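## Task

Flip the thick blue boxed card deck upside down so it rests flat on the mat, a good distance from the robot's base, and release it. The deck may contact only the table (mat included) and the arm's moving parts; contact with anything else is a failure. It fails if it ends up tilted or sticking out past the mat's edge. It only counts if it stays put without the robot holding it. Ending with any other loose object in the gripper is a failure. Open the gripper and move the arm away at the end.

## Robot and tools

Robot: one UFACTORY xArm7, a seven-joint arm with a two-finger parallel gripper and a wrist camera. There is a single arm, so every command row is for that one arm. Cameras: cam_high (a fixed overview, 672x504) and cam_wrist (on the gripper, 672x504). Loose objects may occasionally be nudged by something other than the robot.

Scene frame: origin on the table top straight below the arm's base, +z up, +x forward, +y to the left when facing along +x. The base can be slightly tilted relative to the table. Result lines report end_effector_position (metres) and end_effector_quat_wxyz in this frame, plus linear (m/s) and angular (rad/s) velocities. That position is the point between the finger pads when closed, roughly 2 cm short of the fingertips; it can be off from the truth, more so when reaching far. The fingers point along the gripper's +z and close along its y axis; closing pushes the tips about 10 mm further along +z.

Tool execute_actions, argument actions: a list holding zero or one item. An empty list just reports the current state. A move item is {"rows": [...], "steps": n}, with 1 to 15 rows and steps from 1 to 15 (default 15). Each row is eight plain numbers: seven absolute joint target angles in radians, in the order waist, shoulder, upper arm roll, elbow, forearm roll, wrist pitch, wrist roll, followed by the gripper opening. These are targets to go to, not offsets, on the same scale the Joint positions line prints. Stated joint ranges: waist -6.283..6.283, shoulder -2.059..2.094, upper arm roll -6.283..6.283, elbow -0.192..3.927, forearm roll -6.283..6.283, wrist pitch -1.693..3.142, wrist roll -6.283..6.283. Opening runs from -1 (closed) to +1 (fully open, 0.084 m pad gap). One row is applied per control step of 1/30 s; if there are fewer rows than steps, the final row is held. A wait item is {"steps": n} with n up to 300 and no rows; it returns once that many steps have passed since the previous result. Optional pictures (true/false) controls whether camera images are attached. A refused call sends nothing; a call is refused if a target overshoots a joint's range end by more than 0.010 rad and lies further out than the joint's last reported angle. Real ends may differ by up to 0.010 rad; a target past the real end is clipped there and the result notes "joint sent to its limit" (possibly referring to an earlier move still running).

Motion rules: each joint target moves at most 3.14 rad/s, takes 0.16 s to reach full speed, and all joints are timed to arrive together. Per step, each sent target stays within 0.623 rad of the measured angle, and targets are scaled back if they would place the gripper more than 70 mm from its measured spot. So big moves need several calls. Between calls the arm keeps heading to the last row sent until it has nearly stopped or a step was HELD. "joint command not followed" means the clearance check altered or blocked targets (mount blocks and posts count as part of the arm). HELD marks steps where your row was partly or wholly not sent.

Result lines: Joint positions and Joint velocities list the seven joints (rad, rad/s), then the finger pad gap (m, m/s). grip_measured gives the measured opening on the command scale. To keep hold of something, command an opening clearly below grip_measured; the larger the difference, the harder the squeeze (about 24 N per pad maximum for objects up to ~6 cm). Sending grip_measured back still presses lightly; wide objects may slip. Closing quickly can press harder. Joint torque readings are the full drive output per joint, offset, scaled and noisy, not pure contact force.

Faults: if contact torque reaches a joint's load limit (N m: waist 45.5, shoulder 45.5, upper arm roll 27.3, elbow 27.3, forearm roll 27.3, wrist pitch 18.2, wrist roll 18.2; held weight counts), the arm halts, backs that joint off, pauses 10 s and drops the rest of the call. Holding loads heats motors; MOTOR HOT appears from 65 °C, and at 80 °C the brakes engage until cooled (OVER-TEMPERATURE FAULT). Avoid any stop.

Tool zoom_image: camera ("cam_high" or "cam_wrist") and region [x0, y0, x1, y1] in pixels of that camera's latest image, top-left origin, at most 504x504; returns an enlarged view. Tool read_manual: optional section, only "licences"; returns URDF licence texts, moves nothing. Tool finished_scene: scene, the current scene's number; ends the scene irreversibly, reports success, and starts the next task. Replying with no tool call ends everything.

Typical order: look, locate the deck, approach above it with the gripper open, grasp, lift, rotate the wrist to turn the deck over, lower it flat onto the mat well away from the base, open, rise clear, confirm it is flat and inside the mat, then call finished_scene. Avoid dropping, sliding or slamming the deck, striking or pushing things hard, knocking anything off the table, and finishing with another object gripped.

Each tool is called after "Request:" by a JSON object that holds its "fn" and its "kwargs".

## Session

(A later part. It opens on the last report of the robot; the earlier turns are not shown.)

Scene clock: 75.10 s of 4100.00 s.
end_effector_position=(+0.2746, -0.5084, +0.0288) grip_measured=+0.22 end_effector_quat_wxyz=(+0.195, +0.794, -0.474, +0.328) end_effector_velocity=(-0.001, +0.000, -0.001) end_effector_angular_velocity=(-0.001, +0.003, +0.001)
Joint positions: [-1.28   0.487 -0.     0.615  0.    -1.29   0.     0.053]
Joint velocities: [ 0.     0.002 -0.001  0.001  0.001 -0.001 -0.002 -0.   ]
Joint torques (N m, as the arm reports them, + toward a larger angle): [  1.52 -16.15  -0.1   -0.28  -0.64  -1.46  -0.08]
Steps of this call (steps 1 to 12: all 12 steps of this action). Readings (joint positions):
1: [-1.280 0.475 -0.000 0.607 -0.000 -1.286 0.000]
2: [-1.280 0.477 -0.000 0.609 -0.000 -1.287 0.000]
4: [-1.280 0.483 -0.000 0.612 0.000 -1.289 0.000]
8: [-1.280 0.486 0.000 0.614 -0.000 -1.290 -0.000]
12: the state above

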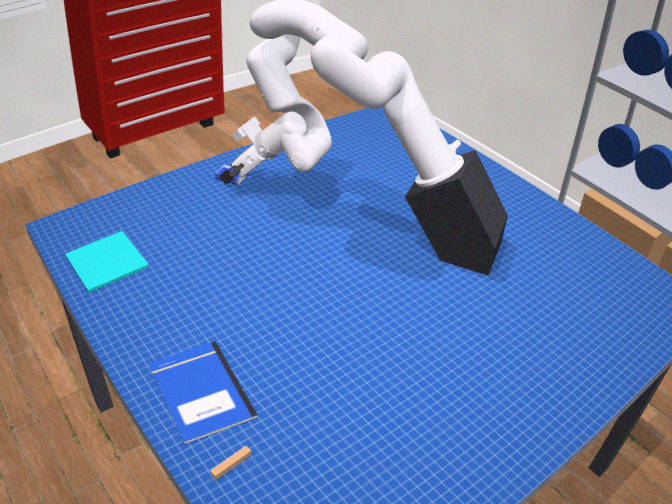

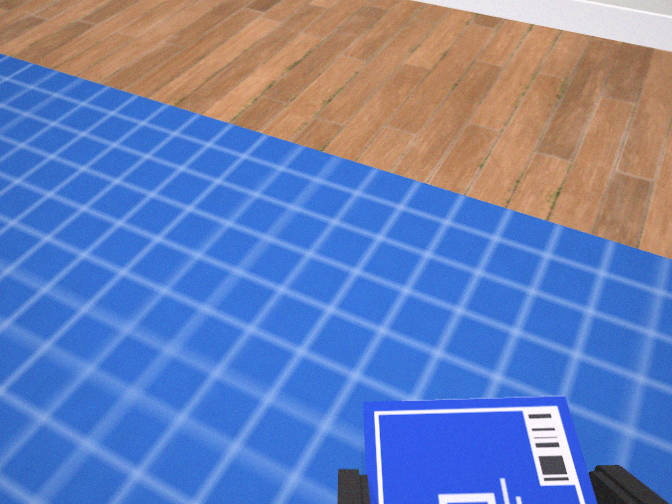

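Request:
{"fn": "execute_actions", "kwargs": {"actions": [{"rows":[[-1.28,0.497,0,0.622,0,-1.293,0,-0.3]],"steps":10}], "pictures": false}}

Request:
{"fn": "execute_actions", "kwargs": {"actions": [{"rows":[[-1.28,0.497,0,0.622,0,-1.293,0,1]]}], "pictures": false}}

Request:
{"fn": "execute_actions", "kwargs": {"actions": [{"rows":[[-1.28,0.1,0,0.4,0,-1.1,0,1]]}], "pictures": false}}

Request:
{"fn": "execute_actions", "kwargs": {"actions": [{"rows":[[-1.28,-0.3,0,0.65,0,-0.5,0,1]]}]}}

Scene clock: 79.23 s of 4100.00 s.
end_effector_position=(+0.2745, -0.5082, +0.0262) grip_measured=+0.22 end_effector_quat_wxyz=(+0.195, +0.794, -0.474, +0.328) end_effector_velocity=(-0.000, -0.000, -0.001) end_effector_angular_velocity=(-0.001, +0.000, -0.000)
Joint positions: [-1.28   0.497 -0.     0.622  0.    -1.293  0.     0.053]
Joint velocities: [-0.     0.002 -0.001  0.002 -0.    -0.001  0.    -0.   ]
Joint torques (N m, as the arm reports them, + toward a larger angle): [  1.76 -15.96   0.08  -0.38  -0.52  -1.31  -0.08]
Steps of this call (steps 1 to 15: the robot went on to your last target; steps 16 to 90: nothing new was sent; then 0.80 s passed at rest; steps 91 to 100: all 10 steps of this action). Readings (joint positions):
91: [-1.280 0.487 -0.000 0.615 -0.000 -1.290 -0.000]
92: [-1.280 0.490 -0.000 0.617 -0.000 -1.291 0.000]
94: [-1.280 0.494 0.000 0.620 0.000 -1.292 -0.000]
98: [-1.280 0.497 0.000 0.622 -0.000 -1.293 -0.000]
100: the state above

Scene clock: 79.73 s of 4100.00 s.
end_effector_position=(+0.2745, -0.5082, +0.0262) grip_measured=+1.00 end_effector_quat_wxyz=(+0.195, +0.794, -0.474, +0.328) end_effector_velocity=(+0.000, +0.001, -0.000) end_effector_angular_velocity=(+0.001, +0.000, +0.002)
Joint positions: [-1.28   0.497  0.     0.622 -0.    -1.293  0.     0.084]
Joint velocities: [ 0.     0.     0.001 -0.     0.     0.001 -0.001  0.   ]
Joint torques (N m, as the arm reports them, + toward a larger angle): [  1.88 -16.03  -0.24  -0.79  -0.83  -1.36  -0.42]
Steps of this call (steps 1 to 15: all 15 steps of this action). Readings (joint positions):
1: [-1.280 0.497 -0.000 0.622 0.000 -1.293 -0.000]
2: [-1.280 0.497 -0.000 0.622 0.000 -1.293 0.000]
4: [-1.280 0.497 -0.000 0.622 -0.000 -1.293 0.000]
8: [-1.280 0.497 0.000 0.622 -0.000 -1.293 0.000]
15: the state above

Scene clock: 80.23 s of 4100.00 s.
end_effector_position=(+0.2772, -0.5133, +0.1131) grip_measured=+1.00 end_effector_quat_wxyz=(+0.191, +0.797, -0.476, +0.321) end_effector_velocity=(-0.003, +0.008, +0.009) end_effector_angular_velocity=(+0.025, +0.011, +0.001)
Joint positions: [-1.28   0.108  0.     0.404 -0.    -1.104 -0.     0.084]
Joint velocities: [ 0.001 -0.069  0.002 -0.047 -0.     0.05   0.001 -0.   ]
Joint torques (N m, as the arm reports them, + toward a larger angle): [  1.4  -14.09   0.11   3.67  -0.64  -1.36  -0.15]
Steps of this call (steps 1 to 15: all 15 steps of this action). Readings (joint positions):
1: [-1.280 0.497 0.000 0.622 0.000 -1.293 -0.000]
2: [-1.280 0.491 0.000 0.618 0.000 -1.289 -0.000]
4: [-1.280 0.444 0.000 0.589 0.000 -1.263 -0.000]
8: [-1.280 0.224 -0.000 0.472 -0.000 -1.163 0.000]
15: the state above

Scene clock: 80.73 s of 4100.00 s.
end_effector_position=(+0.3365, -0.6237, +0.2319) grip_measured=+1.00 end_effector_quat_wxyz=(+0.202, +0.788, -0.471, +0.340) end_effector_velocity=(+0.089, -0.168, +0.309) end_effector_angular_velocity=(-0.174, -0.093, -0.003)
Joint positions: [-1.28  -0.254 -0.     0.624  0.    -0.572  0.     0.084]
Joint velocities: [-0.001 -0.629 -0.002  0.409  0.001  0.841 -0.     0.   ]
Joint torques (N m, as the arm reports them, + toward a larger angle): [ 1.45 -9.2  -0.21  7.37 -0.65 -1.73 -0.35]
Steps of this call (steps 1 to 15: all 15 steps of this action). Readings (joint positions):
1: [-1.280 0.106 0.000 0.403 -0.000 -1.102 -0.000]
2: [-1.280 0.101 0.000 0.404 -0.000 -1.094 -0.000]
4: [-1.280 0.069 0.000 0.420 -0.000 -1.042 -0.000]
8: [-1.280 -0.053 0.000 0.501 0.000 -0.865 0.000]
15: the state above

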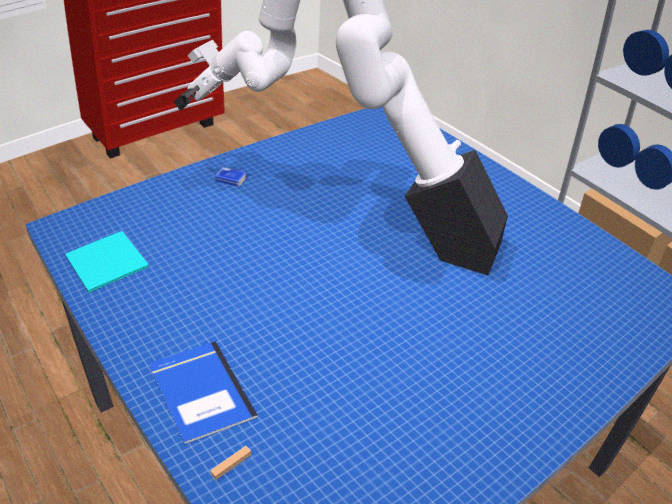

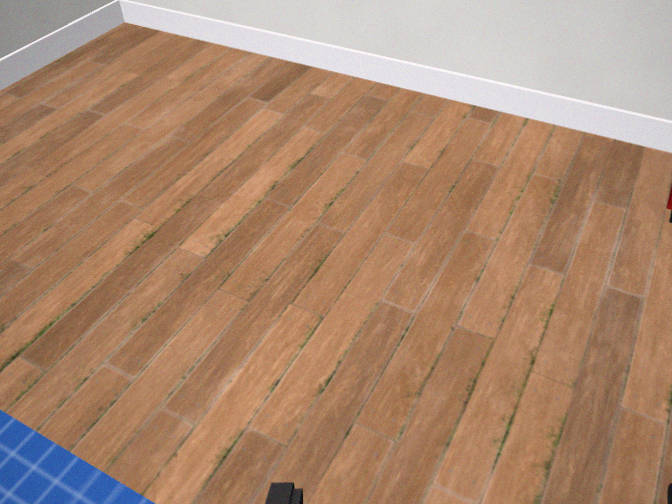

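Request:
{"fn": "finished_scene", "kwargs": {"scene": 2}}

The scene is finished: the task was done.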